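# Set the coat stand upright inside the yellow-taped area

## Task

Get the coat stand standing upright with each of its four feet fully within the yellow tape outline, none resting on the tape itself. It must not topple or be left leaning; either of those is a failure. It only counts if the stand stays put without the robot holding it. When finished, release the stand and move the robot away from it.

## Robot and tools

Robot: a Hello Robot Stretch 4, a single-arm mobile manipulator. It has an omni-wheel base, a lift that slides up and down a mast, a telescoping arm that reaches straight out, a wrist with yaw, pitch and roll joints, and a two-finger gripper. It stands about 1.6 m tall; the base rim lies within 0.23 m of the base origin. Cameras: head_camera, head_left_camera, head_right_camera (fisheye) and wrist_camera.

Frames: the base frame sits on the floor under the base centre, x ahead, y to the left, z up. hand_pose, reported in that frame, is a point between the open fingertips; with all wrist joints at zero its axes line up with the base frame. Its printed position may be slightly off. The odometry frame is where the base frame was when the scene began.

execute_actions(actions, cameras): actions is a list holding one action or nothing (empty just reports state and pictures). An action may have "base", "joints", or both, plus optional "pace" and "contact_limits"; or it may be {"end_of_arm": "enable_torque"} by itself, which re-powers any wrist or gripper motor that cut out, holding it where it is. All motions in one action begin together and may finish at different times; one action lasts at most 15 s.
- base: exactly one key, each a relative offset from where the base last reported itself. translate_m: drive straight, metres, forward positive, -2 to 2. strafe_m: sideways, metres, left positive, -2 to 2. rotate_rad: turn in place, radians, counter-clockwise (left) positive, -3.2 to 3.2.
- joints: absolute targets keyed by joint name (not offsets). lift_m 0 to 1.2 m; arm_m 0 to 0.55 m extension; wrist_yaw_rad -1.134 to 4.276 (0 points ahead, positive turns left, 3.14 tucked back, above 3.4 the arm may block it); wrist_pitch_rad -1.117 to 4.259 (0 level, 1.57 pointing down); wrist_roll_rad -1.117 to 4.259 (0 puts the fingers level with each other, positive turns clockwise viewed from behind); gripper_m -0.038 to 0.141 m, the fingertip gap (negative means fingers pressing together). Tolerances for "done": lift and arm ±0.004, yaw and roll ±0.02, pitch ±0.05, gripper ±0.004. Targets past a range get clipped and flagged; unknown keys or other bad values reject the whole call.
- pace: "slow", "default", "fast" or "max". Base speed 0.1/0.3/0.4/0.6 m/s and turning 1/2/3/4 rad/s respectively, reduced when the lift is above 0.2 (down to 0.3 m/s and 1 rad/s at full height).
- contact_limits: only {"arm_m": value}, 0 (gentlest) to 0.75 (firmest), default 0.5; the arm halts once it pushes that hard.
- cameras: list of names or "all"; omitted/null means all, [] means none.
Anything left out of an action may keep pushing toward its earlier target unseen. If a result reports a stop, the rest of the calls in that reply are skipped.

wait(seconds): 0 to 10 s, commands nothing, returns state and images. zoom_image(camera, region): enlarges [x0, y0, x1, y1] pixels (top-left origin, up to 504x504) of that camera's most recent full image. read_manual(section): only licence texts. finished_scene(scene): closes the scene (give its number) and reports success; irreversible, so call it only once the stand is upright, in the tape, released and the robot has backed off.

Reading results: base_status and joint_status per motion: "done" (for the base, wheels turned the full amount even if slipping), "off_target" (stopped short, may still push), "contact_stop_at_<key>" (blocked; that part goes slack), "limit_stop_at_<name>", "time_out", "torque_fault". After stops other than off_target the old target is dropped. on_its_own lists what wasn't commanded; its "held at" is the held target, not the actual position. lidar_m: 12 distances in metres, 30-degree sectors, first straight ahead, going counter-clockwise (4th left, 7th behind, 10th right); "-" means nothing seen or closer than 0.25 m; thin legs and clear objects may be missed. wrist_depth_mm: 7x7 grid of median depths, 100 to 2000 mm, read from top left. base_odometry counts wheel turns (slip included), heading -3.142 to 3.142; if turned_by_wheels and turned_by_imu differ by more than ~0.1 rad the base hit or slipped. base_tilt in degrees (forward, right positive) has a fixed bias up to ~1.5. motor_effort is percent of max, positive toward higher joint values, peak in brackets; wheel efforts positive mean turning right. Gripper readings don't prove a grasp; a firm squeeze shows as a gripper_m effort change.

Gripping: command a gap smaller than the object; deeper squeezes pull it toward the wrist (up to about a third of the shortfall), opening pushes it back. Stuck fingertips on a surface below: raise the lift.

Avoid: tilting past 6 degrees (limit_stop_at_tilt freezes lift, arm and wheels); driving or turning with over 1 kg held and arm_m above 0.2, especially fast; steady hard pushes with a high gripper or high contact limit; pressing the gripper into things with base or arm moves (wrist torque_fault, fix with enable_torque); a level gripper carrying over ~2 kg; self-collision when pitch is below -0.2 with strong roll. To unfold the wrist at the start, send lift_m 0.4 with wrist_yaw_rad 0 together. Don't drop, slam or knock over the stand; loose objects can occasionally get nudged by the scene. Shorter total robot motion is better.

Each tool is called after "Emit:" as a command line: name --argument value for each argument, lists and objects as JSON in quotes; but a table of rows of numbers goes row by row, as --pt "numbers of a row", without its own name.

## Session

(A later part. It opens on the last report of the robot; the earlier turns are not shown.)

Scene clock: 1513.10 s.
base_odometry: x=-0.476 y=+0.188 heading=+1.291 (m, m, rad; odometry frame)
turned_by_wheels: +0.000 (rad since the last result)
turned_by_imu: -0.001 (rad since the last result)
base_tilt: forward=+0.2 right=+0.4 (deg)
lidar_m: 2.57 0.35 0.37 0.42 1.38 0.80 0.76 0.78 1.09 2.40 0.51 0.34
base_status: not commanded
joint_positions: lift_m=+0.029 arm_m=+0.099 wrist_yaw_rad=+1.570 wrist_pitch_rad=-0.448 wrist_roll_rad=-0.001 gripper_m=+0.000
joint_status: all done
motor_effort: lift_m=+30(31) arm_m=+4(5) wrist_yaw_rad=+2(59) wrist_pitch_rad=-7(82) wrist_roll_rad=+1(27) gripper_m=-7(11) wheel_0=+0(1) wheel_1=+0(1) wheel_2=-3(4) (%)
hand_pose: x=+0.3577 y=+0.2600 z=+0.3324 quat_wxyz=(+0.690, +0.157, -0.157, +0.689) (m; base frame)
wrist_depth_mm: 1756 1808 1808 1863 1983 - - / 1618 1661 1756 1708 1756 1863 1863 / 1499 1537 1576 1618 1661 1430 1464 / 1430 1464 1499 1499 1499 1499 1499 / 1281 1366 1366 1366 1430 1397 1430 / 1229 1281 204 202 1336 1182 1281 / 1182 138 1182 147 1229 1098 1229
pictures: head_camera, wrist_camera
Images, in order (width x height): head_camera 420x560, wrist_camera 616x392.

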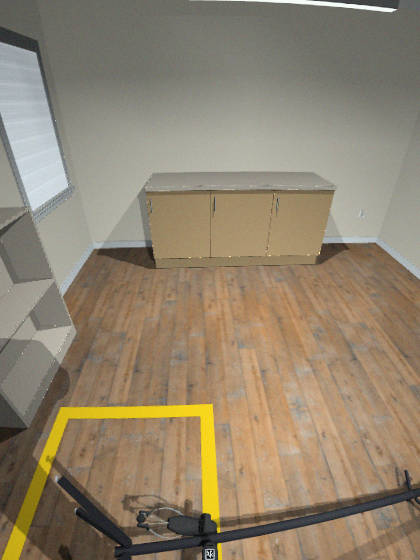

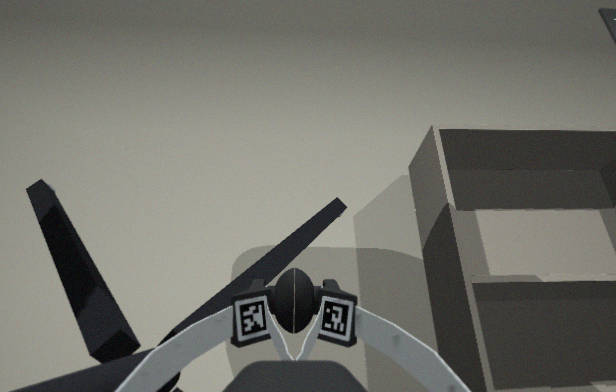

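Emit:
execute_actions --actions '[{"joints":{"wrist_yaw_rad":2.15},"pace":"slow"}]' --cameras '["wrist_camera","head_camera"]'

Scene clock: 1519.90 s.
base_odometry: x=-0.476 y=+0.189 heading=+1.291 (m, m, rad; odometry frame)
turned_by_wheels: +0.001 (rad since the last result)
turned_by_imu: -0.001 (rad since the last result)
base_tilt: forward=+0.2 right=+0.5 (deg)
lidar_m: 0.42 1.52 1.35 0.26 1.36 0.25 0.76 0.81 1.09 2.40 2.48 0.53
base_status: not commanded
joint_positions: lift_m=+0.029 arm_m=+0.100 wrist_yaw_rad=+2.150 wrist_pitch_rad=-0.449 wrist_roll_rad=+0.001 gripper_m=+0.000
joint_status: all done
motor_effort: lift_m=+28(30) arm_m=+1(4) wrist_yaw_rad=+1(92) wrist_pitch_rad=-4(19) wrist_roll_rad=-3(25) gripper_m=-8(9) wheel_0=+2(14) wheel_1=+2(8) wheel_2=+1(10) (%)
hand_pose: x=+0.2017 y=+0.2654 z=+0.3327 quat_wxyz=(+0.464, +0.196, -0.106, +0.857) (m; base frame)
wrist_depth_mm: - - - - 1756 1537 1366 / - - - 1921 1618 1464 1281 / 1921 - - 1756 1537 1336 1255 / 1863 - 1863 1618 1430 1308 1182 / 1808 - 1661 1499 1366 1229 1118 / 1756 1756 204 203 1255 1160 1060 / 216 236 1499 147 1182 1098 1025
pictures: head_camera, wrist_camera
Images, in order (width x height): head_camera 420x560, wrist_camera 616x392.

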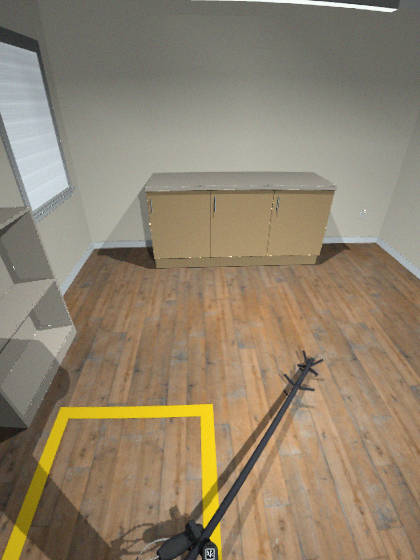

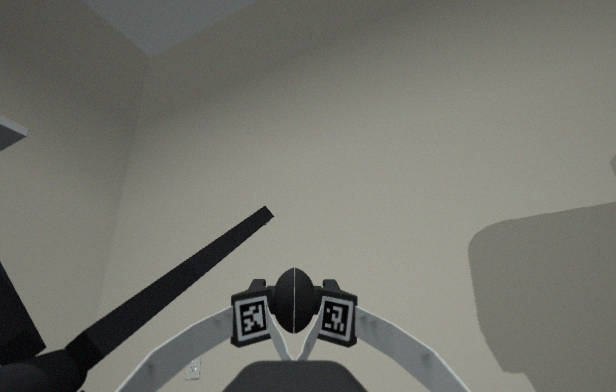

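Emit:
execute_actions --actions '[{"joints":{"wrist_yaw_rad":1.3},"pace":"slow"}]' --cameras '["head_left_camera","head_camera"]'

Scene clock: 1537.30 s.
base_odometry: x=-0.476 y=+0.188 heading=+1.291 (m, m, rad; odometry frame)
turned_by_wheels: -0.001 (rad since the last result)
turned_by_imu: -0.002 (rad since the last result)
base_tilt: forward=+0.2 right=+0.5 (deg)
lidar_m: 2.57 0.39 0.43 1.34 1.39 0.80 0.75 0.78 1.09 0.99 0.40 0.35
base_status: not commanded
joint_positions: lift_m=+0.029 arm_m=+0.100 wrist_yaw_rad=+1.300 wrist_pitch_rad=-0.448 wrist_roll_rad=+0.000 gripper_m=+0.000
joint_status: all done
motor_effort: lift_m=+28(28) arm_m=+3(3) wrist_yaw_rad=+2(100) wrist_pitch_rad=-6(57) wrist_roll_rad=+1(39) gripper_m=-6(10) wheel_0=+0(5) wheel_1=+0(5) wheel_2=-3(8) (%)
hand_pose: x=+0.4242 y=+0.2272 z=+0.3325 quat_wxyz=(+0.776, +0.134, -0.177, +0.590) (m; base frame)
wrist_depth_mm: 1499 1661 1863 - - - - / 1430 1576 1708 1863 - - - / 1366 1464 1576 1708 1921 - - / 1255 1366 1464 1537 1708 1708 - / 1138 1281 1366 1366 1576 1661 - / 1098 1205 204 202 1397 1537 1863 / 1042 161 1182 147 1078 1464 1661
pictures: head_camera, head_left_camera
Images, in order (width x height): head_camera 420x560, head_left_camera 420x672.

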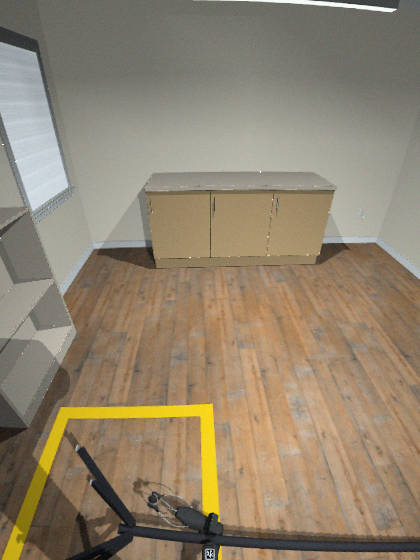

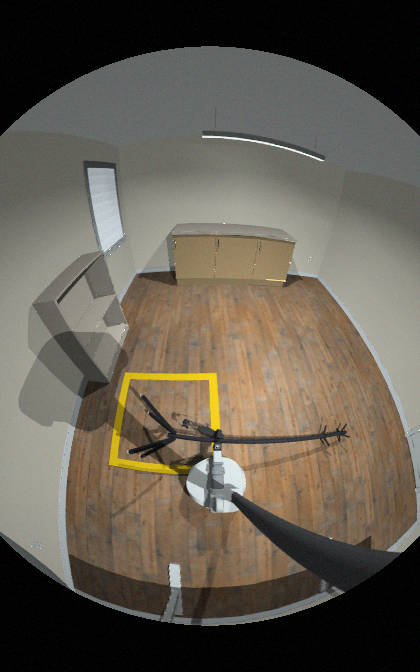

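Emit:
execute_actions --actions '[{"joints":{"arm_m":0.36,"lift_m":0.12},"pace":"slow"}]' --cameras '["head_left_camera","head_camera"]'

Scene clock: 1565.77 s.
base_odometry: x=-0.476 y=+0.188 heading=+1.291 (m, m, rad; odometry frame)
turned_by_wheels: +0.000 (rad since the last result)
turned_by_imu: -0.002 (rad since the last result)
base_tilt: forward=+0.2 right=+0.5 (deg)
lidar_m: 2.56 0.65 0.67 1.35 1.38 0.82 0.75 0.77 1.08 2.41 0.69 0.56
base_status: not commanded
joint_positions: lift_m=+0.119 arm_m=+0.359 wrist_yaw_rad=+1.294 wrist_pitch_rad=-0.448 wrist_roll_rad=+0.000 gripper_m=+0.000
joint_status: all done
on_its_own: wrist_yaw_rad is at rest, and its effort (+18) is outside its rest range (-13 to +13)
motor_effort: lift_m=+33(31) arm_m=+5(4) wrist_yaw_rad=+18(23) wrist_pitch_rad=-6(7) wrist_roll_rad=-1(0) gripper_m=-9(7) wheel_0=+0(0) wheel_1=+0(0) wheel_2=-3(3) (%)
hand_pose: x=+0.6852 y=+0.2262 z=+0.4222 quat_wxyz=(+0.778, +0.134, -0.177, +0.588) (m; base frame)
wrist_depth_mm: 1576 1661 1863 - - - - / 1464 1576 1756 1921 - - - / 1336 1464 1576 1756 1983 - - / 1255 1397 1464 1430 1576 - - / 1205 1281 1366 1499 1618 1863 - / 1138 248 232 203 1464 1499 1921 / - 123 238 147 1336 1366 1756
pictures: head_camera, head_left_camera
Images, in order (width x height): head_camera 420x560, head_left_camera 420x672.

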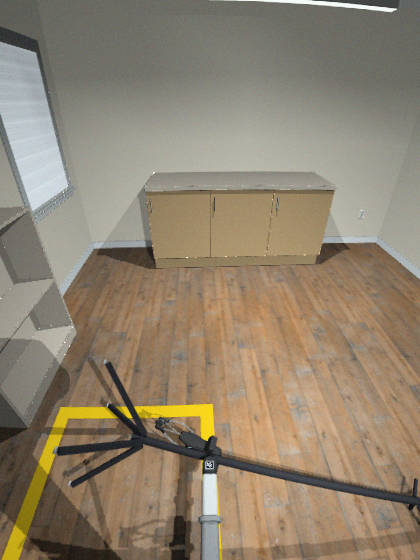

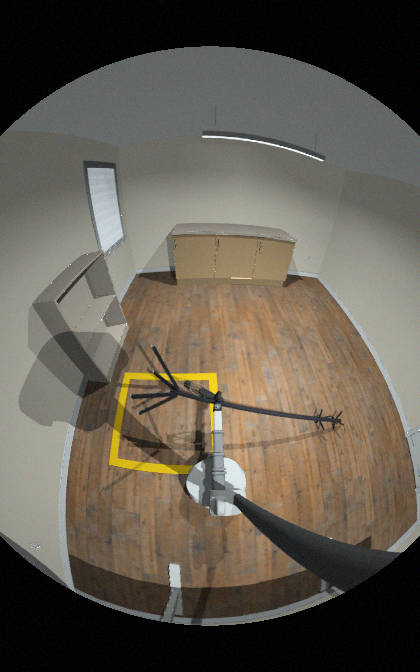

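Emit:
execute_actions --actions '[{"joints":{"arm_m":0.12,"lift_m":0.0},"pace":"max"}]' --cameras '["head_left_camera","head_camera"]'

Scene clock: 1574.77 s.
base_odometry: x=-0.476 y=+0.189 heading=+1.291 (m, m, rad; odometry frame)
turned_by_wheels: +0.000 (rad since the last result)
turned_by_imu: -0.001 (rad since the last result)
base_tilt: forward=+0.2 right=+0.5 (deg)
lidar_m: 2.59 0.39 0.39 0.51 1.39 0.80 0.76 0.80 1.12 2.40 0.49 0.37
base_status: not commanded
joint_positions: lift_m=-0.001 arm_m=+0.121 wrist_yaw_rad=+1.301 wrist_pitch_rad=-0.448 wrist_roll_rad=+0.000 gripper_m=+0.000
joint_status: all done
motor_effort: lift_m=+30(27) arm_m=-4(6) wrist_yaw_rad=-2(19) wrist_pitch_rad=-7(9) wrist_roll_rad=+1(1) gripper_m=-7(8) wheel_0=+1(1) wheel_1=+1(0) wheel_2=-1(3) (%)
hand_pose: x=+0.4453 y=+0.2273 z=+0.3023 quat_wxyz=(+0.776, +0.134, -0.177, +0.590) (m; base frame)
wrist_depth_mm: 1499 1708 1863 - - - - / 1464 1537 1708 1921 - - - / 1336 1464 1576 1708 1863 - - / 1281 1366 1464 1576 1708 1661 - / 1229 1281 1366 1499 1576 1661 - / 1138 1182 204 203 1366 1499 1921 / 221 236 1205 147 1366 1464 1708
pictures: head_camera, head_left_camera
Images, in order (width x height): head_camera 420x560, head_left_camera 420x672.

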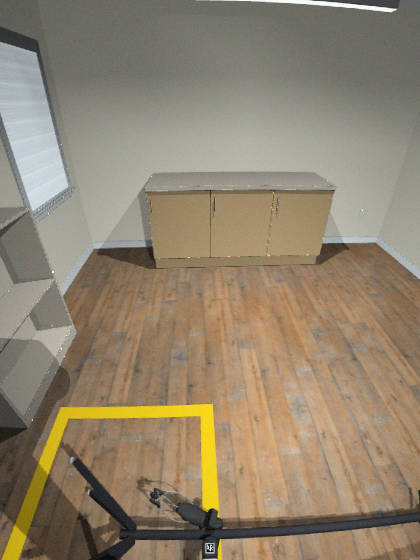

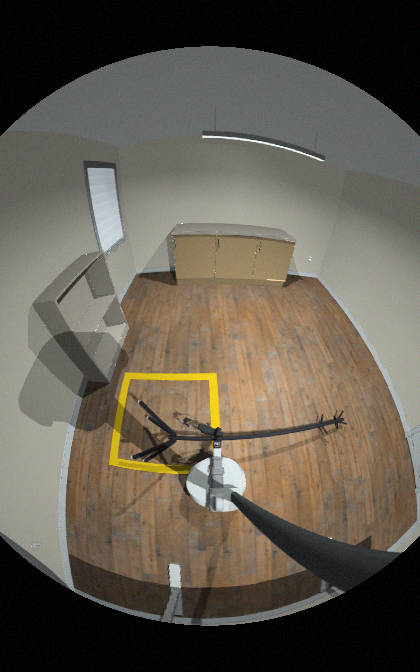

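Emit:
zoom_image --camera "head_camera" --region '[90, 440, 330, 560]'

Region (90, 440, 330, 560) of head_camera's 420x560 image, scaled by 2.100, with more detail than that image has.

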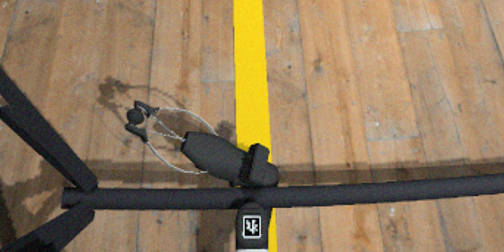

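Emit:
execute_actions --actions '[{"joints":{"wrist_pitch_rad":-0.05,"lift_m":0.02},"pace":"slow"}]' --cameras '["wrist_camera","head_camera"]'

Scene clock: 1695.70 s.
base_odometry: x=-0.476 y=+0.189 heading=+1.291 (m, m, rad; odometry frame)
turned_by_wheels: +0.000 (rad since the last result)
turned_by_imu: -0.001 (rad since the last result)
base_tilt: forward=+0.2 right=+0.5 (deg)
lidar_m: 2.56 0.36 0.41 0.54 1.38 0.81 0.76 0.79 1.09 2.40 0.51 0.36
base_status: not commanded
joint_positions: lift_m=+0.019 arm_m=+0.121 wrist_yaw_rad=+1.300 wrist_pitch_rad=-0.049 wrist_roll_rad=+0.000 gripper_m=+0.000
joint_status: all done
motor_effort: lift_m=+33(36) arm_m=-5(5) wrist_yaw_rad=+1(1) wrist_pitch_rad=-3(4) wrist_roll_rad=-2(0) gripper_m=-7(4) wheel_0=+1(1) wheel_1=+1(0) wheel_2=-1(1) (%)
hand_pose: x=+0.4530 y=+0.2543 z=+0.2113 quat_wxyz=(+0.796, +0.015, -0.019, +0.605) (m; base frame)
wrist_depth_mm: 1160 1255 1336 1430 1499 1576 1983 / 1138 1229 1336 1397 1499 1618 1921 / 222 262 1336 1397 1499 1537 1921 / 140 1229 1308 1397 1499 1576 1921 / 1138 1160 1308 1366 1430 1537 1921 / 1098 1138 204 203 1098 1060 1042 / 699 640 597 146 585 661 647
pictures: head_camera, wrist_camera
Images, in order (width x height): head_camera 420x560, wrist_camera 616x392.

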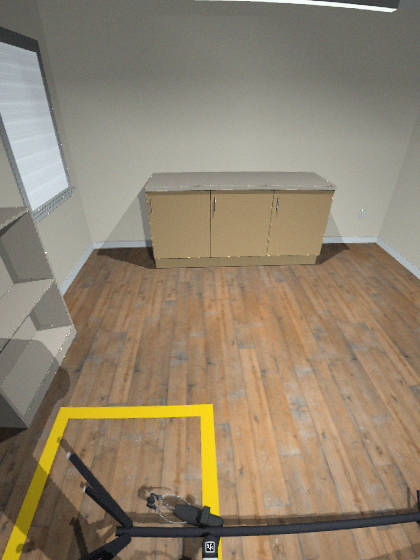

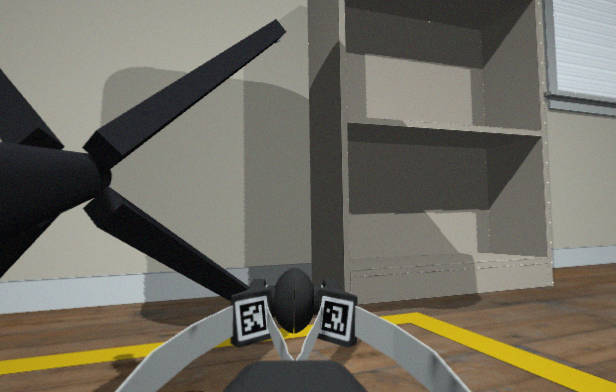

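Emit:
execute_actions --actions '[{"joints":{"lift_m":0.46,"arm_m":0.2},"pace":"slow"}]'

Scene clock: 1819.67 s.
base_odometry: x=-0.476 y=+0.189 heading=+1.291 (m, m, rad; odometry frame)
turned_by_wheels: +0.000 (rad since the last result)
turned_by_imu: -0.002 (rad since the last result)
base_tilt: forward=+0.1 right=+0.5 (deg)
lidar_m: 0.44 0.36 0.36 1.34 1.40 0.82 0.76 0.78 1.08 2.41 0.56 0.42
base_status: not commanded
joint_positions: lift_m=+0.459 arm_m=+0.199 wrist_yaw_rad=+1.300 wrist_pitch_rad=-0.049 wrist_roll_rad=+0.001 gripper_m=+0.000
joint_status: all done
motor_effort: lift_m=+32(32) arm_m=+5(1) wrist_yaw_rad=+0(4) wrist_pitch_rad=-4(5) wrist_roll_rad=-1(4) gripper_m=-6(7) wheel_0=+1(1) wheel_1=+0(1) wheel_2=-1(1) (%)
hand_pose: x=+0.5313 y=+0.2543 z=+0.6513 quat_wxyz=(+0.796, +0.015, -0.019, +0.605) (m; base frame)
wrist_depth_mm: 1138 153 1336 1464 1576 1808 1983 / 1160 1229 1336 1464 1576 1756 1983 / 1160 1229 1308 1336 1499 1499 1921 / 1138 1229 1336 1336 1499 1537 1863 / 1138 1229 1308 1308 1464 1464 1921 / 1118 1205 203 203 1464 1537 1921 / 1118 1160 1255 147 1366 1464 1756
pictures: head_camera, head_left_camera, head_right_camera, wrist_camera
Images, in order (width x height): head_camera 420x560, head_left_camera 420x672, head_right_camera 420x672, wrist_camera 616x392.

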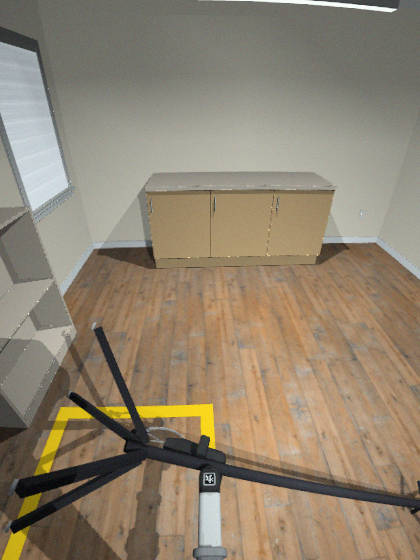

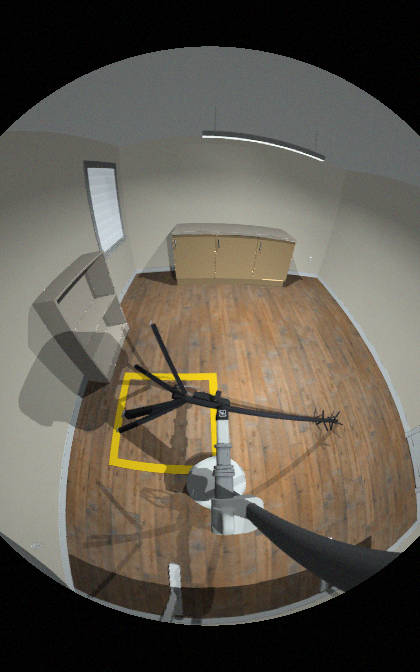

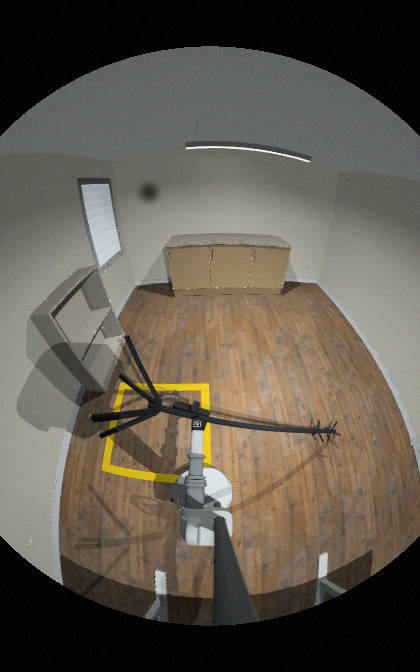

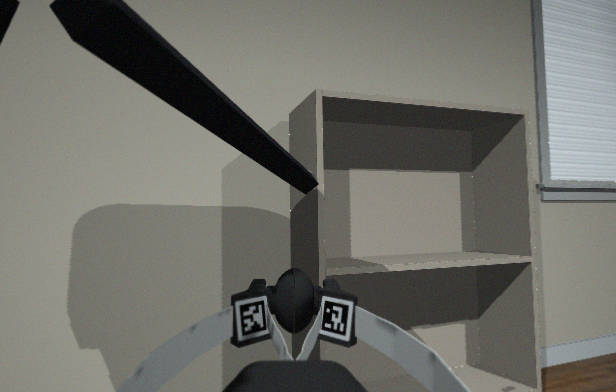

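Emit:
execute_actions --actions '[{"base":{"translate_m":0.7}}]' --cameras '["head_left_camera"]'

Scene clock: 1844.67 s.
base_odometry: x=-0.282 y=+0.861 heading=+1.291 (m, m, rad; odometry frame)
turned_by_wheels: +0.000 (rad since the last result)
turned_by_imu: -0.008 (rad since the last result)
base_tilt: forward=+0.2 right=+0.4 (deg)
lidar_m: 0.44 0.40 0.44 1.09 1.42 1.58 1.49 1.52 2.52 0.78 0.46 0.38
base_status: done
joint_positions: lift_m=+0.459 arm_m=+0.199 wrist_yaw_rad=+1.291 wrist_pitch_rad=-0.049 wrist_roll_rad=+0.012 gripper_m=+0.000
joint_status: not commanded
on_its_own: wrist_yaw_rad is at rest, and its effort (+26) is outside its rest range (-13 to +13); wrist_roll_rad is at rest, and its effort (-35) is outside its rest range (-13 to +13)
motor_effort: lift_m=+31(32) arm_m=+5(5) wrist_yaw_rad=+26(45) wrist_pitch_rad=-4(5) wrist_roll_rad=-35(45) gripper_m=-7(6) wheel_0=+0(7) wheel_1=+0(8) wheel_2=-2(9) (%)
hand_pose: x=+0.5336 y=+0.2529 z=+0.6514 quat_wxyz=(+0.798, +0.019, -0.016, +0.602) (m; base frame)
wrist_depth_mm: 104 110 108 1499 1661 1863 1983 / 116 1098 120 1160 1661 1863 1983 / 167 1205 1281 179 1618 1863 1921 / 387 1229 1308 1366 1576 1756 1983 / 1098 1182 1255 1281 1576 1756 1983 / 991 1182 203 202 1576 1708 1921 / 1098 1160 1229 146 1537 1708 1756
pictures: head_left_camera
Images, in order (width x height): head_left_camera 420x672.

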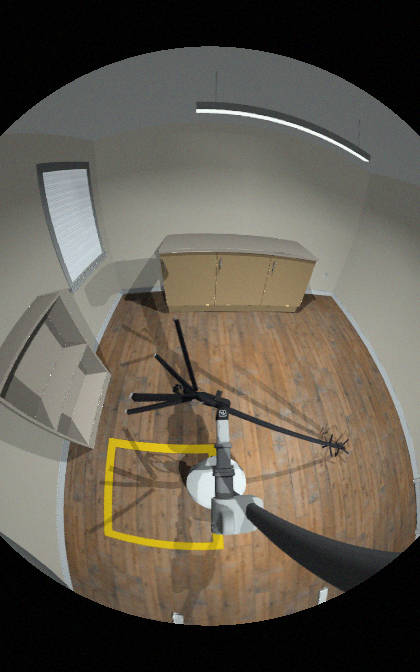

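Emit:
execute_actions --actions '[{"base":{"strafe_m":0.55},"joints":{"lift_m":0.5},"pace":"slow"}]' --cameras '["head_left_camera","head_camera"]'

Scene clock: 1864.33 s.
base_odometry: x=-0.811 y=+1.013 heading=+1.290 (m, m, rad; odometry frame)
turned_by_wheels: +0.000 (rad since the last result)
turned_by_imu: -0.005 (rad since the last result)
base_tilt: forward=+0.2 right=+0.5 (deg)
lidar_m: 0.37 0.31 0.43 0.54 0.85 1.14 1.52 1.53 2.07 1.04 0.48 0.41
base_status: done
joint_positions: lift_m=+0.499 arm_m=+0.199 wrist_yaw_rad=+1.300 wrist_pitch_rad=-0.050 wrist_roll_rad=+0.000 gripper_m=+0.000
joint_status: all done
motor_effort: lift_m=+30(34) arm_m=+5(5) wrist_yaw_rad=+1(27) wrist_pitch_rad=-1(4) wrist_roll_rad=+1(34) gripper_m=-4(4) wheel_0=-4(6) wheel_1=+0(3) wheel_2=-2(1) (%)
hand_pose: x=+0.5314 y=+0.2542 z=+0.6917 quat_wxyz=(+0.796, +0.015, -0.020, +0.605) (m; base frame)
wrist_depth_mm: 627 627 634 634 640 1098 1229 / 668 715 768 820 788 1098 1205 / - - 759 820 831 1078 1205 / - - - 820 831 1060 1182 / - - - - 227 676 1182 / - - - - 634 683 1138 / - - 480 147 544 654 1138
pictures: head_camera, head_left_camera
Images, in order (width x height): head_camera 420x560, head_left_camera 420x672.

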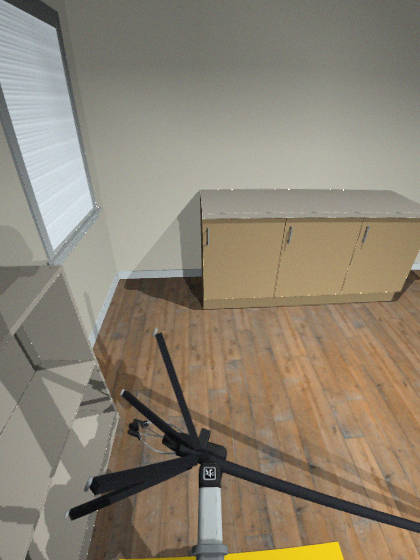

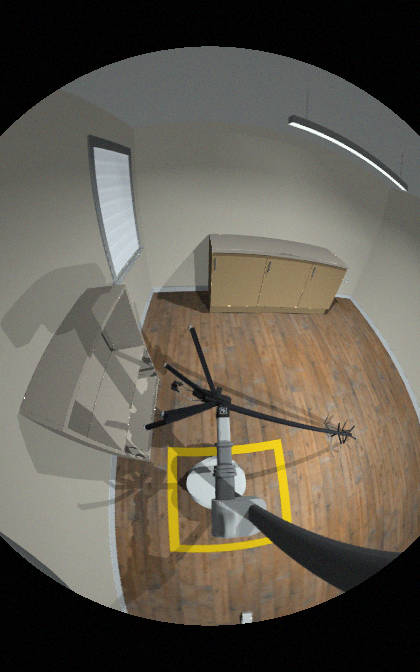

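Emit:
zoom_image --camera "head_camera" --region '[40, 310, 300, 540]'

Region (40, 310, 300, 540) of head_camera's 420x560 image, scaled by 1.938, with more detail than that image has; it fills the top 446 rows of this view, and the rest is white.

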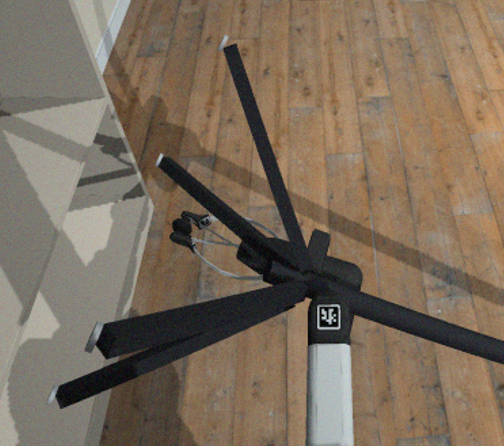

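Emit:
execute_actions --actions '[{"base":{"strafe_m":0.15},"joints":{"lift_m":0.54},"pace":"slow"}]' --cameras '["head_left_camera","head_camera"]'

Scene clock: 1895.93 s.
base_odometry: x=-0.955 y=+1.055 heading=+1.290 (m, m, rad; odometry frame)
turned_by_wheels: +0.000 (rad since the last result)
turned_by_imu: -0.003 (rad since the last result)
base_tilt: forward=+0.2 right=+0.5 (deg)
lidar_m: 0.35 0.29 0.38 0.52 0.70 0.93 1.52 1.53 2.08 1.04 0.51 0.40
base_status: done
joint_positions: lift_m=+0.539 arm_m=+0.199 wrist_yaw_rad=+1.300 wrist_pitch_rad=-0.055 wrist_roll_rad=-0.001 gripper_m=+0.000
joint_status: all done
motor_effort: lift_m=+31(33) arm_m=+4(5) wrist_yaw_rad=+2(2) wrist_pitch_rad=+13(14) wrist_roll_rad=+2(1) gripper_m=-5(6) wheel_0=-4(6) wheel_1=+0(6) wheel_2=-1(1) (%)
hand_pose: x=+0.5314 y=+0.2542 z=+0.7331 quat_wxyz=(+0.796, +0.016, -0.022, +0.605) (m; base frame)
wrist_depth_mm: 535 535 544 549 549 554 976 / - 580 621 661 715 603 741 / - - 621 661 715 603 741 / - - - 661 715 597 715 / - - - - 220 597 512 / - - - 188 691 597 508 / - 137 535 147 525 559 504
pictures: head_camera, head_left_camera
Images, in order (width x height): head_camera 420x560, head_left_camera 420x672.

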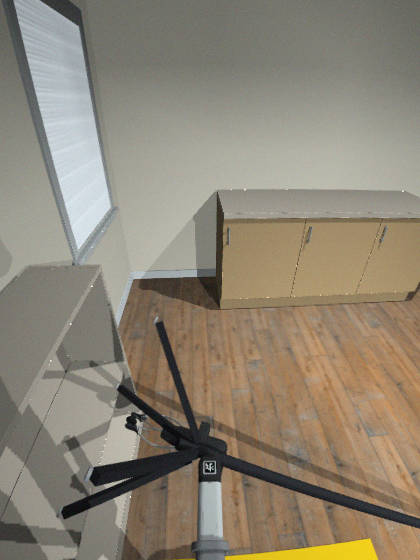

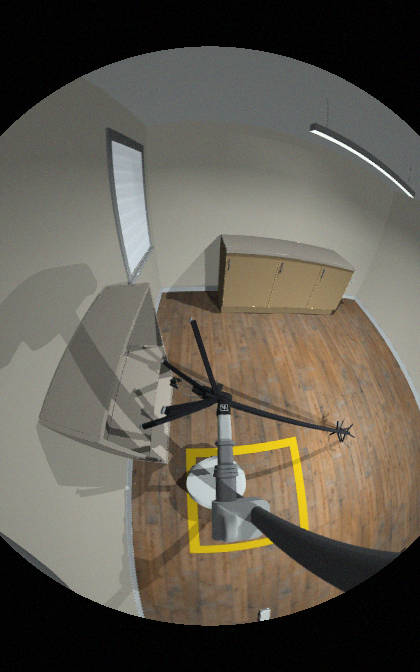

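Emit:
execute_actions --actions '[{"joints":{"lift_m":0.42},"pace":"slow"}]' --cameras '["head_left_camera","head_camera"]'

Scene clock: 1901.73 s.
base_odometry: x=-0.955 y=+1.055 heading=+1.290 (m, m, rad; odometry frame)
turned_by_wheels: +0.000 (rad since the last result)
turned_by_imu: -0.001 (rad since the last result)
base_tilt: forward=+0.2 right=+0.5 (deg)
lidar_m: 0.39 0.31 0.39 0.53 0.69 0.93 1.53 1.54 2.05 1.02 0.48 0.36
base_status: not commanded
joint_positions: lift_m=+0.420 arm_m=+0.199 wrist_yaw_rad=+1.299 wrist_pitch_rad=-0.040 wrist_roll_rad=+0.001 gripper_m=+0.000
joint_status: all done
on_its_own: wrist_pitch_rad is at rest, and its effort (-31) is outside its rest range (-23 to +23)
motor_effort: lift_m=+24(26) arm_m=+4(4) wrist_yaw_rad=+4(4) wrist_pitch_rad=-31(29) wrist_roll_rad=-3(1) gripper_m=-3(4) wheel_0=-2(4) wheel_1=-1(0) wheel_2=-1(1) (%)
hand_pose: x=+0.5317 y=+0.2542 z=+0.6093 quat_wxyz=(+0.796, +0.012, -0.016, +0.605) (m; base frame)
wrist_depth_mm: 539 580 615 668 715 597 741 / 530 569 615 668 715 597 732 / 535 569 609 654 715 603 715 / - - 615 661 707 597 517 / - - - - 676 597 504 / - - - - 175 473 496 / - - - 109 676 574 504
pictures: head_camera, head_left_camera
Images, in order (width x height): head_camera 420x560, head_left_camera 420x672.

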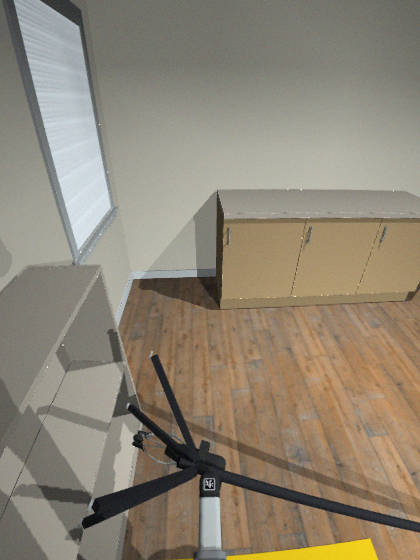

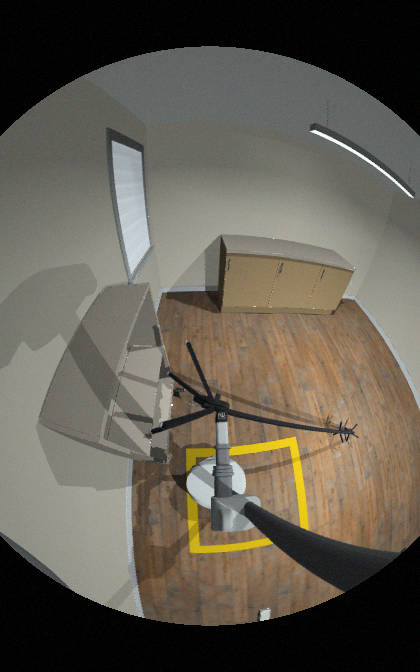

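Emit:
execute_actions --actions '[{"joints":{"lift_m":0.30},"pace":"slow"}]' --cameras '["head_left_camera","head_camera"]'

Scene clock: 1909.40 s.
base_odometry: x=-0.955 y=+1.055 heading=+1.290 (m, m, rad; odometry frame)
turned_by_wheels: +0.000 (rad since the last result)
turned_by_imu: -0.001 (rad since the last result)
base_tilt: forward=+0.2 right=+0.5 (deg)
lidar_m: 0.37 0.32 0.33 0.51 0.69 0.94 1.54 1.54 2.07 0.99 0.51 0.42
base_status: not commanded
joint_positions: lift_m=+0.300 arm_m=+0.200 wrist_yaw_rad=+1.301 wrist_pitch_rad=-0.045 wrist_roll_rad=+0.001 gripper_m=+0.000
joint_status: all done
motor_effort: lift_m=+25(26) arm_m=+1(4) wrist_yaw_rad=+0(15) wrist_pitch_rad=-15(61) wrist_roll_rad=-3(19) gripper_m=-5(8) wheel_0=+0(3) wheel_1=-1(2) wheel_2=+0(2) (%)
hand_pose: x=+0.5317 y=+0.2545 z=+0.4907 quat_wxyz=(+0.795, +0.014, -0.018, +0.606) (m; base frame)
wrist_depth_mm: 539 580 615 668 732 597 750 / 535 574 615 661 707 603 732 / 535 569 615 661 715 603 741 / - 569 597 640 707 574 508 / - - - - 699 603 508 / - - - - - 535 504 / - - - - 407 574 508
pictures: head_camera, head_left_camera
Images, in order (width x height): head_camera 420x560, head_left_camera 420x672.

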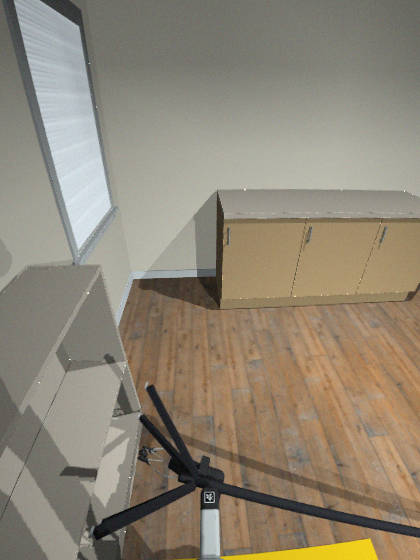

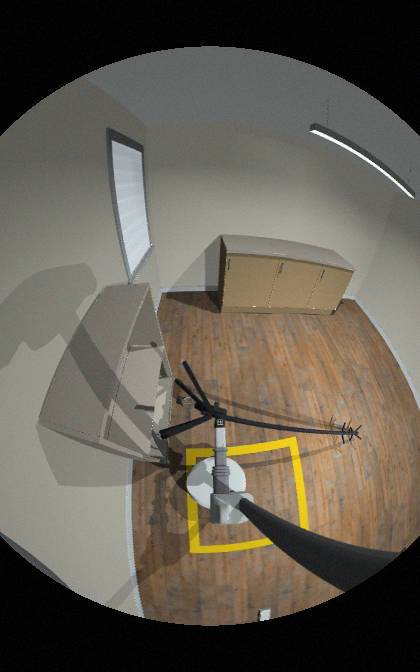

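Emit:
execute_actions --actions '[{"joints":{"lift_m":0.15},"pace":"slow"}]' --cameras '["head_left_camera","head_camera"]'

Scene clock: 1921.10 s.
base_odometry: x=-0.955 y=+1.055 heading=+1.290 (m, m, rad; odometry frame)
turned_by_wheels: +0.000 (rad since the last result)
turned_by_imu: -0.002 (rad since the last result)
base_tilt: forward=+0.2 right=+0.5 (deg)
lidar_m: 0.40 0.34 0.36 0.48 0.69 0.93 1.54 1.54 2.08 0.96 0.47 0.41
base_status: not commanded
joint_positions: lift_m=+0.150 arm_m=+0.200 wrist_yaw_rad=+1.299 wrist_pitch_rad=-0.043 wrist_roll_rad=+0.001 gripper_m=+0.000
joint_status: all done
motor_effort: lift_m=+25(29) arm_m=+1(1) wrist_yaw_rad=+4(3) wrist_pitch_rad=-21(21) wrist_roll_rad=-1(2) gripper_m=-3(5) wheel_0=+0(0) wheel_1=-1(1) wheel_2=+0(0) (%)
hand_pose: x=+0.5323 y=+0.2542 z=+0.3402 quat_wxyz=(+0.796, +0.013, -0.017, +0.605) (m; base frame)
wrist_depth_mm: 319 345 603 661 715 597 723 / 427 430 433 439 445 488 750 / 539 564 603 640 691 603 741 / 535 564 603 654 715 597 512 / - 564 603 647 699 597 504 / - - - - - 168 504 / - - - - - 549 504
pictures: head_camera, head_left_camera
Images, in order (width x height): head_camera 420x560, head_left_camera 420x672.

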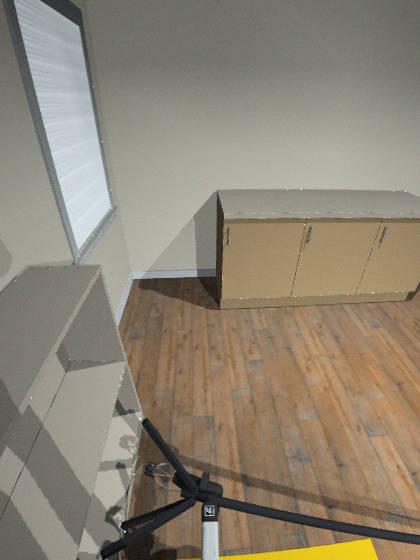

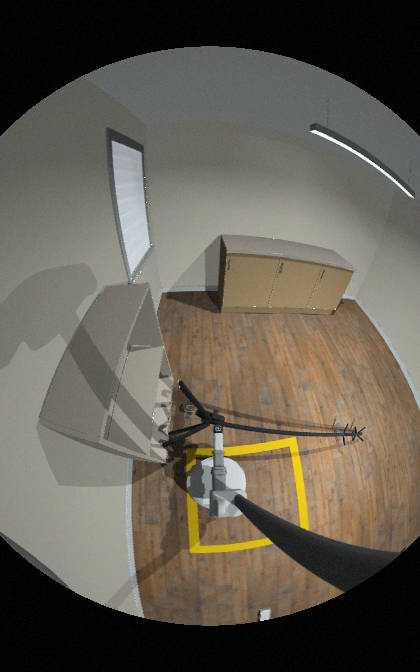

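Emit:
execute_actions --actions '[{"joints":{"lift_m":0.0},"pace":"slow"}]' --cameras '["head_left_camera","head_camera"]'

Scene clock: 1928.47 s.
base_odometry: x=-0.955 y=+1.055 heading=+1.290 (m, m, rad; odometry frame)
turned_by_wheels: +0.000 (rad since the last result)
turned_by_imu: -0.002 (rad since the last result)
base_tilt: forward=+0.2 right=+0.5 (deg)
lidar_m: 0.41 0.33 0.37 0.53 0.69 0.94 1.54 1.53 2.10 0.97 0.50 0.39
base_status: not commanded
joint_positions: lift_m=+0.000 arm_m=+0.200 wrist_yaw_rad=+1.299 wrist_pitch_rad=-0.047 wrist_roll_rad=+0.001 gripper_m=+0.000
joint_status: all done
motor_effort: lift_m=+16(29) arm_m=+1(1) wrist_yaw_rad=+1(4) wrist_pitch_rad=-9(22) wrist_roll_rad=-4(5) gripper_m=-3(5) wheel_0=-1(0) wheel_1=-1(1) wheel_2=+0(0) (%)
hand_pose: x=+0.5322 y=+0.2542 z=+0.1922 quat_wxyz=(+0.796, +0.015, -0.018, +0.605) (m; base frame)
wrist_depth_mm: 535 564 597 603 603 569 759 / 539 574 615 668 723 597 759 / - 574 615 661 715 591 750 / - - - 661 715 603 741 / - - - - - 338 500 / - - - - - 477 492 / - - - - 384 433 469
pictures: head_camera, head_left_camera
Images, in order (width x height): head_camera 420x560, head_left_camera 420x672.

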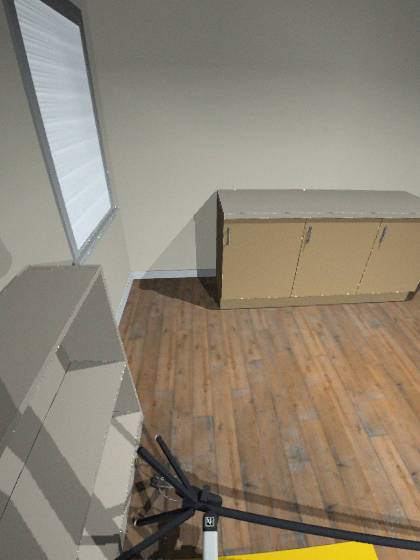

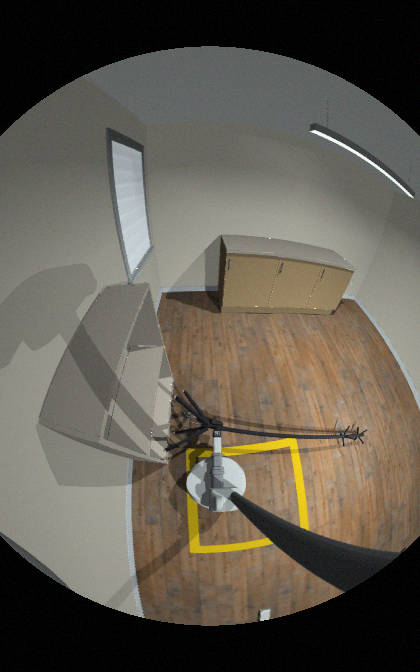

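Emit:
execute_actions --actions '[{"joints":{"arm_m":0.08},"pace":"slow"}]' --cameras '["head_left_camera","head_camera"]'

Scene clock: 1937.73 s.
base_odometry: x=-0.955 y=+1.055 heading=+1.290 (m, m, rad; odometry frame)
turned_by_wheels: +0.000 (rad since the last result)
turned_by_imu: -0.002 (rad since the last result)
base_tilt: forward=+0.1 right=+0.5 (deg)
lidar_m: 1.86 0.27 0.25 0.54 0.69 0.91 1.52 1.53 2.05 0.74 0.37 0.31
base_status: not commanded
joint_positions: lift_m=+0.000 arm_m=+0.081 wrist_yaw_rad=+1.283 wrist_pitch_rad=-0.048 wrist_roll_rad=+0.000 gripper_m=+0.000
joint_status: all done
on_its_own: wrist_yaw_rad is at rest, and its effort (+49) is outside its rest range (-13 to +13)
motor_effort: lift_m=+20(20) arm_m=-6(6) wrist_yaw_rad=+49(48) wrist_pitch_rad=-6(8) wrist_roll_rad=-1(5) gripper_m=-7(7) wheel_0=-2(2) wheel_1=-4(3) wheel_2=+0(0) (%)
hand_pose: x=+0.4176 y=+0.2516 z=+0.1921 quat_wxyz=(+0.801, +0.014, -0.019, +0.598) (m; base frame)
wrist_depth_mm: - - - 564 603 603 569 / - - - - 123 668 591 / - - - 661 707 715 585 / 535 564 609 661 723 741 591 / 525 559 603 654 715 732 580 / 512 549 539 204 597 591 544 / 373 373 327 161 387 439 480
pictures: head_camera, head_left_camera
Images, in order (width x height): head_camera 420x560, head_left_camera 420x672.

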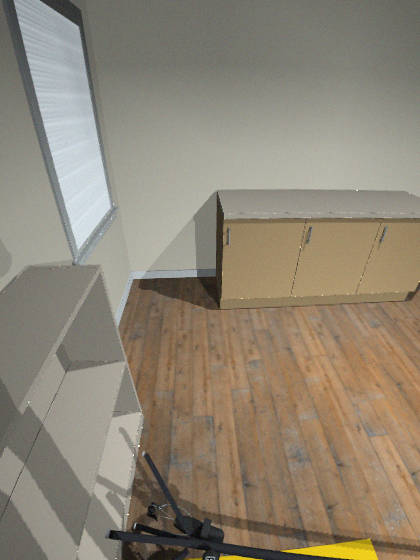

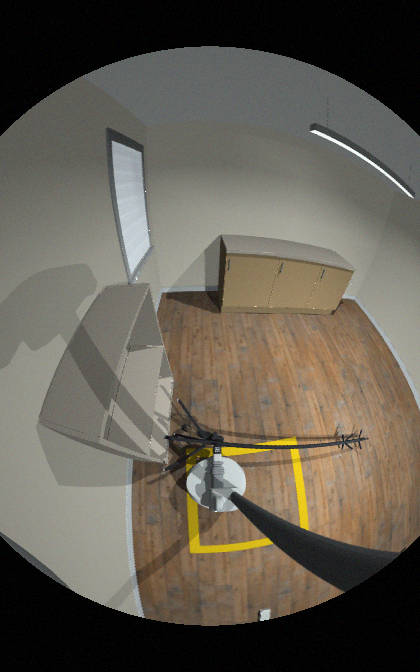

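Emit:
execute_actions --actions '[{"joints":{"arm_m":0.16,"wrist_pitch_rad":-0.9},"pace":"slow"}]' --cameras '["head_left_camera","head_camera"]'

Scene clock: 1992.70 s.
torque_fault: wrist_pitch_rad switched itself off since the last result.
base_odometry: x=-0.955 y=+1.055 heading=+1.289 (m, m, rad; odometry frame)
turned_by_wheels: +0.000 (rad since the last result)
turned_by_imu: -0.002 (rad since the last result)
base_tilt: forward=+0.2 right=+0.5 (deg)
lidar_m: 1.86 0.33 0.37 0.52 0.68 0.93 1.51 1.55 2.07 0.89 0.44 0.35
base_status: not commanded
joint_positions: lift_m=-0.001 arm_m=+0.159 wrist_yaw_rad=+1.283 wrist_pitch_rad=-0.468 wrist_roll_rad=+0.015 gripper_m=+0.000
joint_status: wrist_pitch_rad torque_fault (moved -0.419 of -0.852); the others done
on_its_own: wrist_pitch_rad is off since a torque_fault, until you send "end_of_arm": "enable_torque" (your -0.900 is given up); wrist_yaw_rad is at rest, and its effort (+48) is outside its rest range (-13 to +13); wrist_roll_rad is at rest, and its effort (-43) is outside its rest range (-13 to +13)
motor_effort: lift_m=+28(28) arm_m=+6(4) wrist_yaw_rad=+48(50) wrist_pitch_rad=-1(100) wrist_roll_rad=-43(46) gripper_m=-5(9) wheel_0=-4(4) wheel_1=-3(4) wheel_2=-4(5) (%)
hand_pose: x=+0.4867 y=+0.2222 z=+0.3076 quat_wxyz=(+0.778, +0.144, -0.181, +0.584) (m; base frame)
wrist_depth_mm: 723 820 891 946 917 1464 1863 / 229 768 820 917 960 798 1576 / 138 459 484 525 878 723 1366 / 574 585 603 615 621 615 1205 / 574 621 668 723 179 585 1098 / 544 585 - - 131 640 554 / - - - - 654 609 525
pictures: head_camera, head_left_camera
Images, in order (width x height): head_camera 420x560, head_left_camera 420x672.

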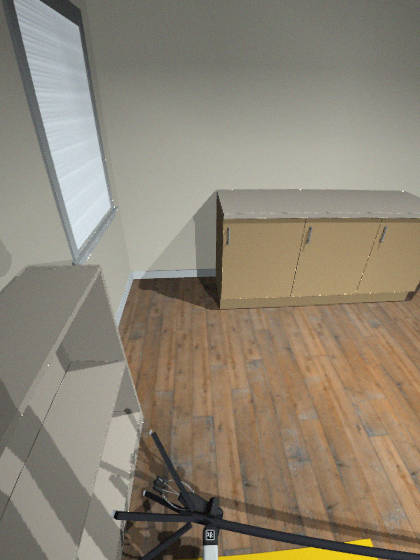

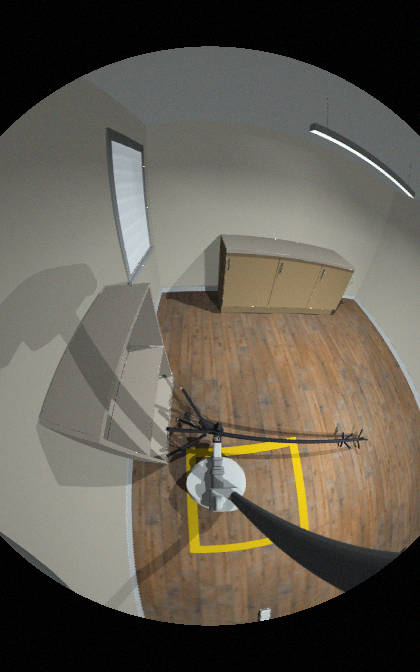

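Emit:
execute_actions --actions '[{"end_of_arm":"enable_torque"}]' --cameras '["wrist_camera"]'

Scene clock: 1998.30 s.
base_odometry: x=-0.955 y=+1.055 heading=+1.289 (m, m, rad; odometry frame)
turned_by_wheels: +0.000 (rad since the last result)
turned_by_imu: -0.001 (rad since the last result)
base_tilt: forward=+0.2 right=+0.5 (deg)
lidar_m: 1.86 0.32 0.38 0.53 0.69 0.94 1.52 1.54 2.04 0.86 0.44 0.37
base_status: not commanded
joint_positions: lift_m=-0.001 arm_m=+0.159 wrist_yaw_rad=+1.283 wrist_pitch_rad=-0.468 wrist_roll_rad=+0.015 gripper_m=+0.000
joint_status: not commanded
end_of_arm: enable_torque: each motor that was off is on again
on_its_own: wrist_pitch_rad is held at -0.468, not at your -0.900, since a torque_fault; wrist_yaw_rad is at rest, and its effort (+48) is outside its rest range (-13 to +13); wrist_roll_rad is at rest, and its effort (-43) is outside its rest range (-13 to +13)
motor_effort: lift_m=+28(28) arm_m=+6(6) wrist_yaw_rad=+48(50) wrist_pitch_rad=-1(2) wrist_roll_rad=-43(42) gripper_m=-8(5) wheel_0=-4(4) wheel_1=-4(4) wheel_2=-4(5) (%)
hand_pose: x=+0.4867 y=+0.2222 z=+0.3076 quat_wxyz=(+0.778, +0.144, -0.181, +0.584) (m; base frame)
wrist_depth_mm: 715 809 891 931 917 1464 1808 / 229 759 831 917 960 798 1537 / 138 462 484 525 866 715 1366 / 569 580 597 609 621 615 1182 / 569 615 668 723 179 585 1098 / 549 585 - - 131 640 559 / - - - - 647 609 521
pictures: wrist_camera
Images, in order (width x height): wrist_camera 616x392.

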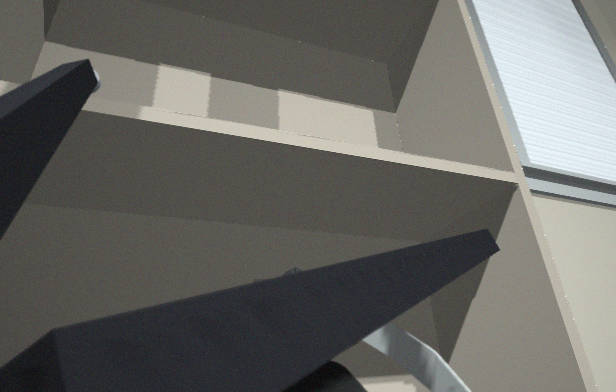

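Emit:
execute_actions --actions '[{"joints":{"wrist_pitch_rad":-0.04},"pace":"slow"}]' --cameras '["wrist_camera","head_camera"]'

Scene clock: 2003.10 s.
torque_fault: wrist_pitch_rad switched itself off since the last result.
base_odometry: x=-0.955 y=+1.055 heading=+1.290 (m, m, rad; odometry frame)
turned_by_wheels: +0.000 (rad since the last result)
turned_by_imu: -0.001 (rad since the last result)
base_tilt: forward=+0.1 right=+0.5 (deg)
lidar_m: 0.37 0.32 0.36 0.51 0.69 0.92 1.47 1.52 2.09 0.88 0.46 0.37
base_status: not commanded
joint_positions: lift_m=+0.001 arm_m=+0.159 wrist_yaw_rad=+1.287 wrist_pitch_rad=-0.208 wrist_roll_rad=+0.000 gripper_m=+0.000
joint_status: wrist_pitch_rad torque_fault (moved +0.259 of +0.428)
on_its_own: wrist_pitch_rad is off since a torque_fault, until you send "end_of_arm": "enable_torque" (your -0.040 is given up); wrist_yaw_rad is at rest, and its effort (+37) is outside its rest range (-13 to +13)
motor_effort: lift_m=+10(28) arm_m=+5(6) wrist_yaw_rad=+37(76) wrist_pitch_rad=-1(100) wrist_roll_rad=-2(44) gripper_m=-3(7) wheel_0=+1(4) wheel_1=-3(4) wheel_2=-4(4) (%)
hand_pose: x=+0.4930 y=+0.2465 z=+0.2387 quat_wxyz=(+0.796, +0.063, -0.083, +0.597) (m; base frame)
wrist_depth_mm: 430 436 433 455 820 668 1182 / 549 559 554 554 559 559 1098 / 559 603 647 699 732 634 1078 / 544 585 627 - 111 580 559 / - - - - 732 640 549 / - - - 191 699 627 521 / - - 569 147 585 603 512
pictures: head_camera, wrist_camera
Images, in order (width x height): head_camera 420x560, wrist_camera 616x392.

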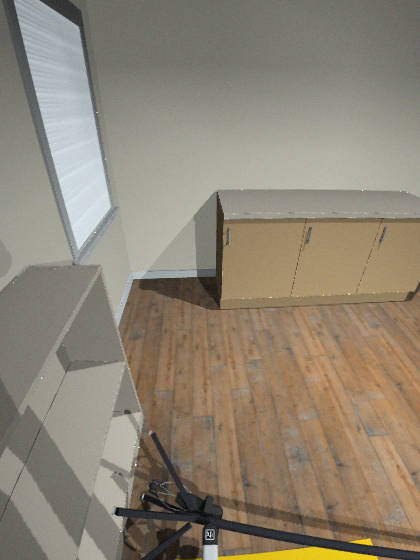

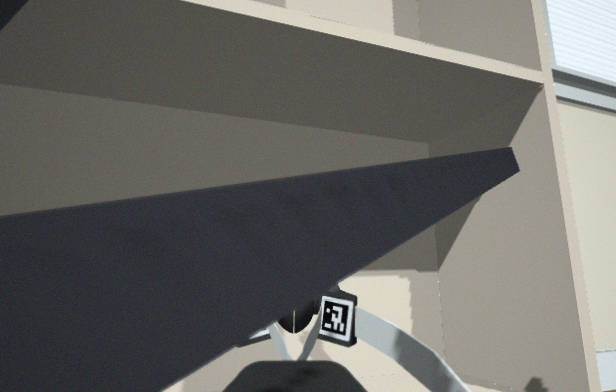

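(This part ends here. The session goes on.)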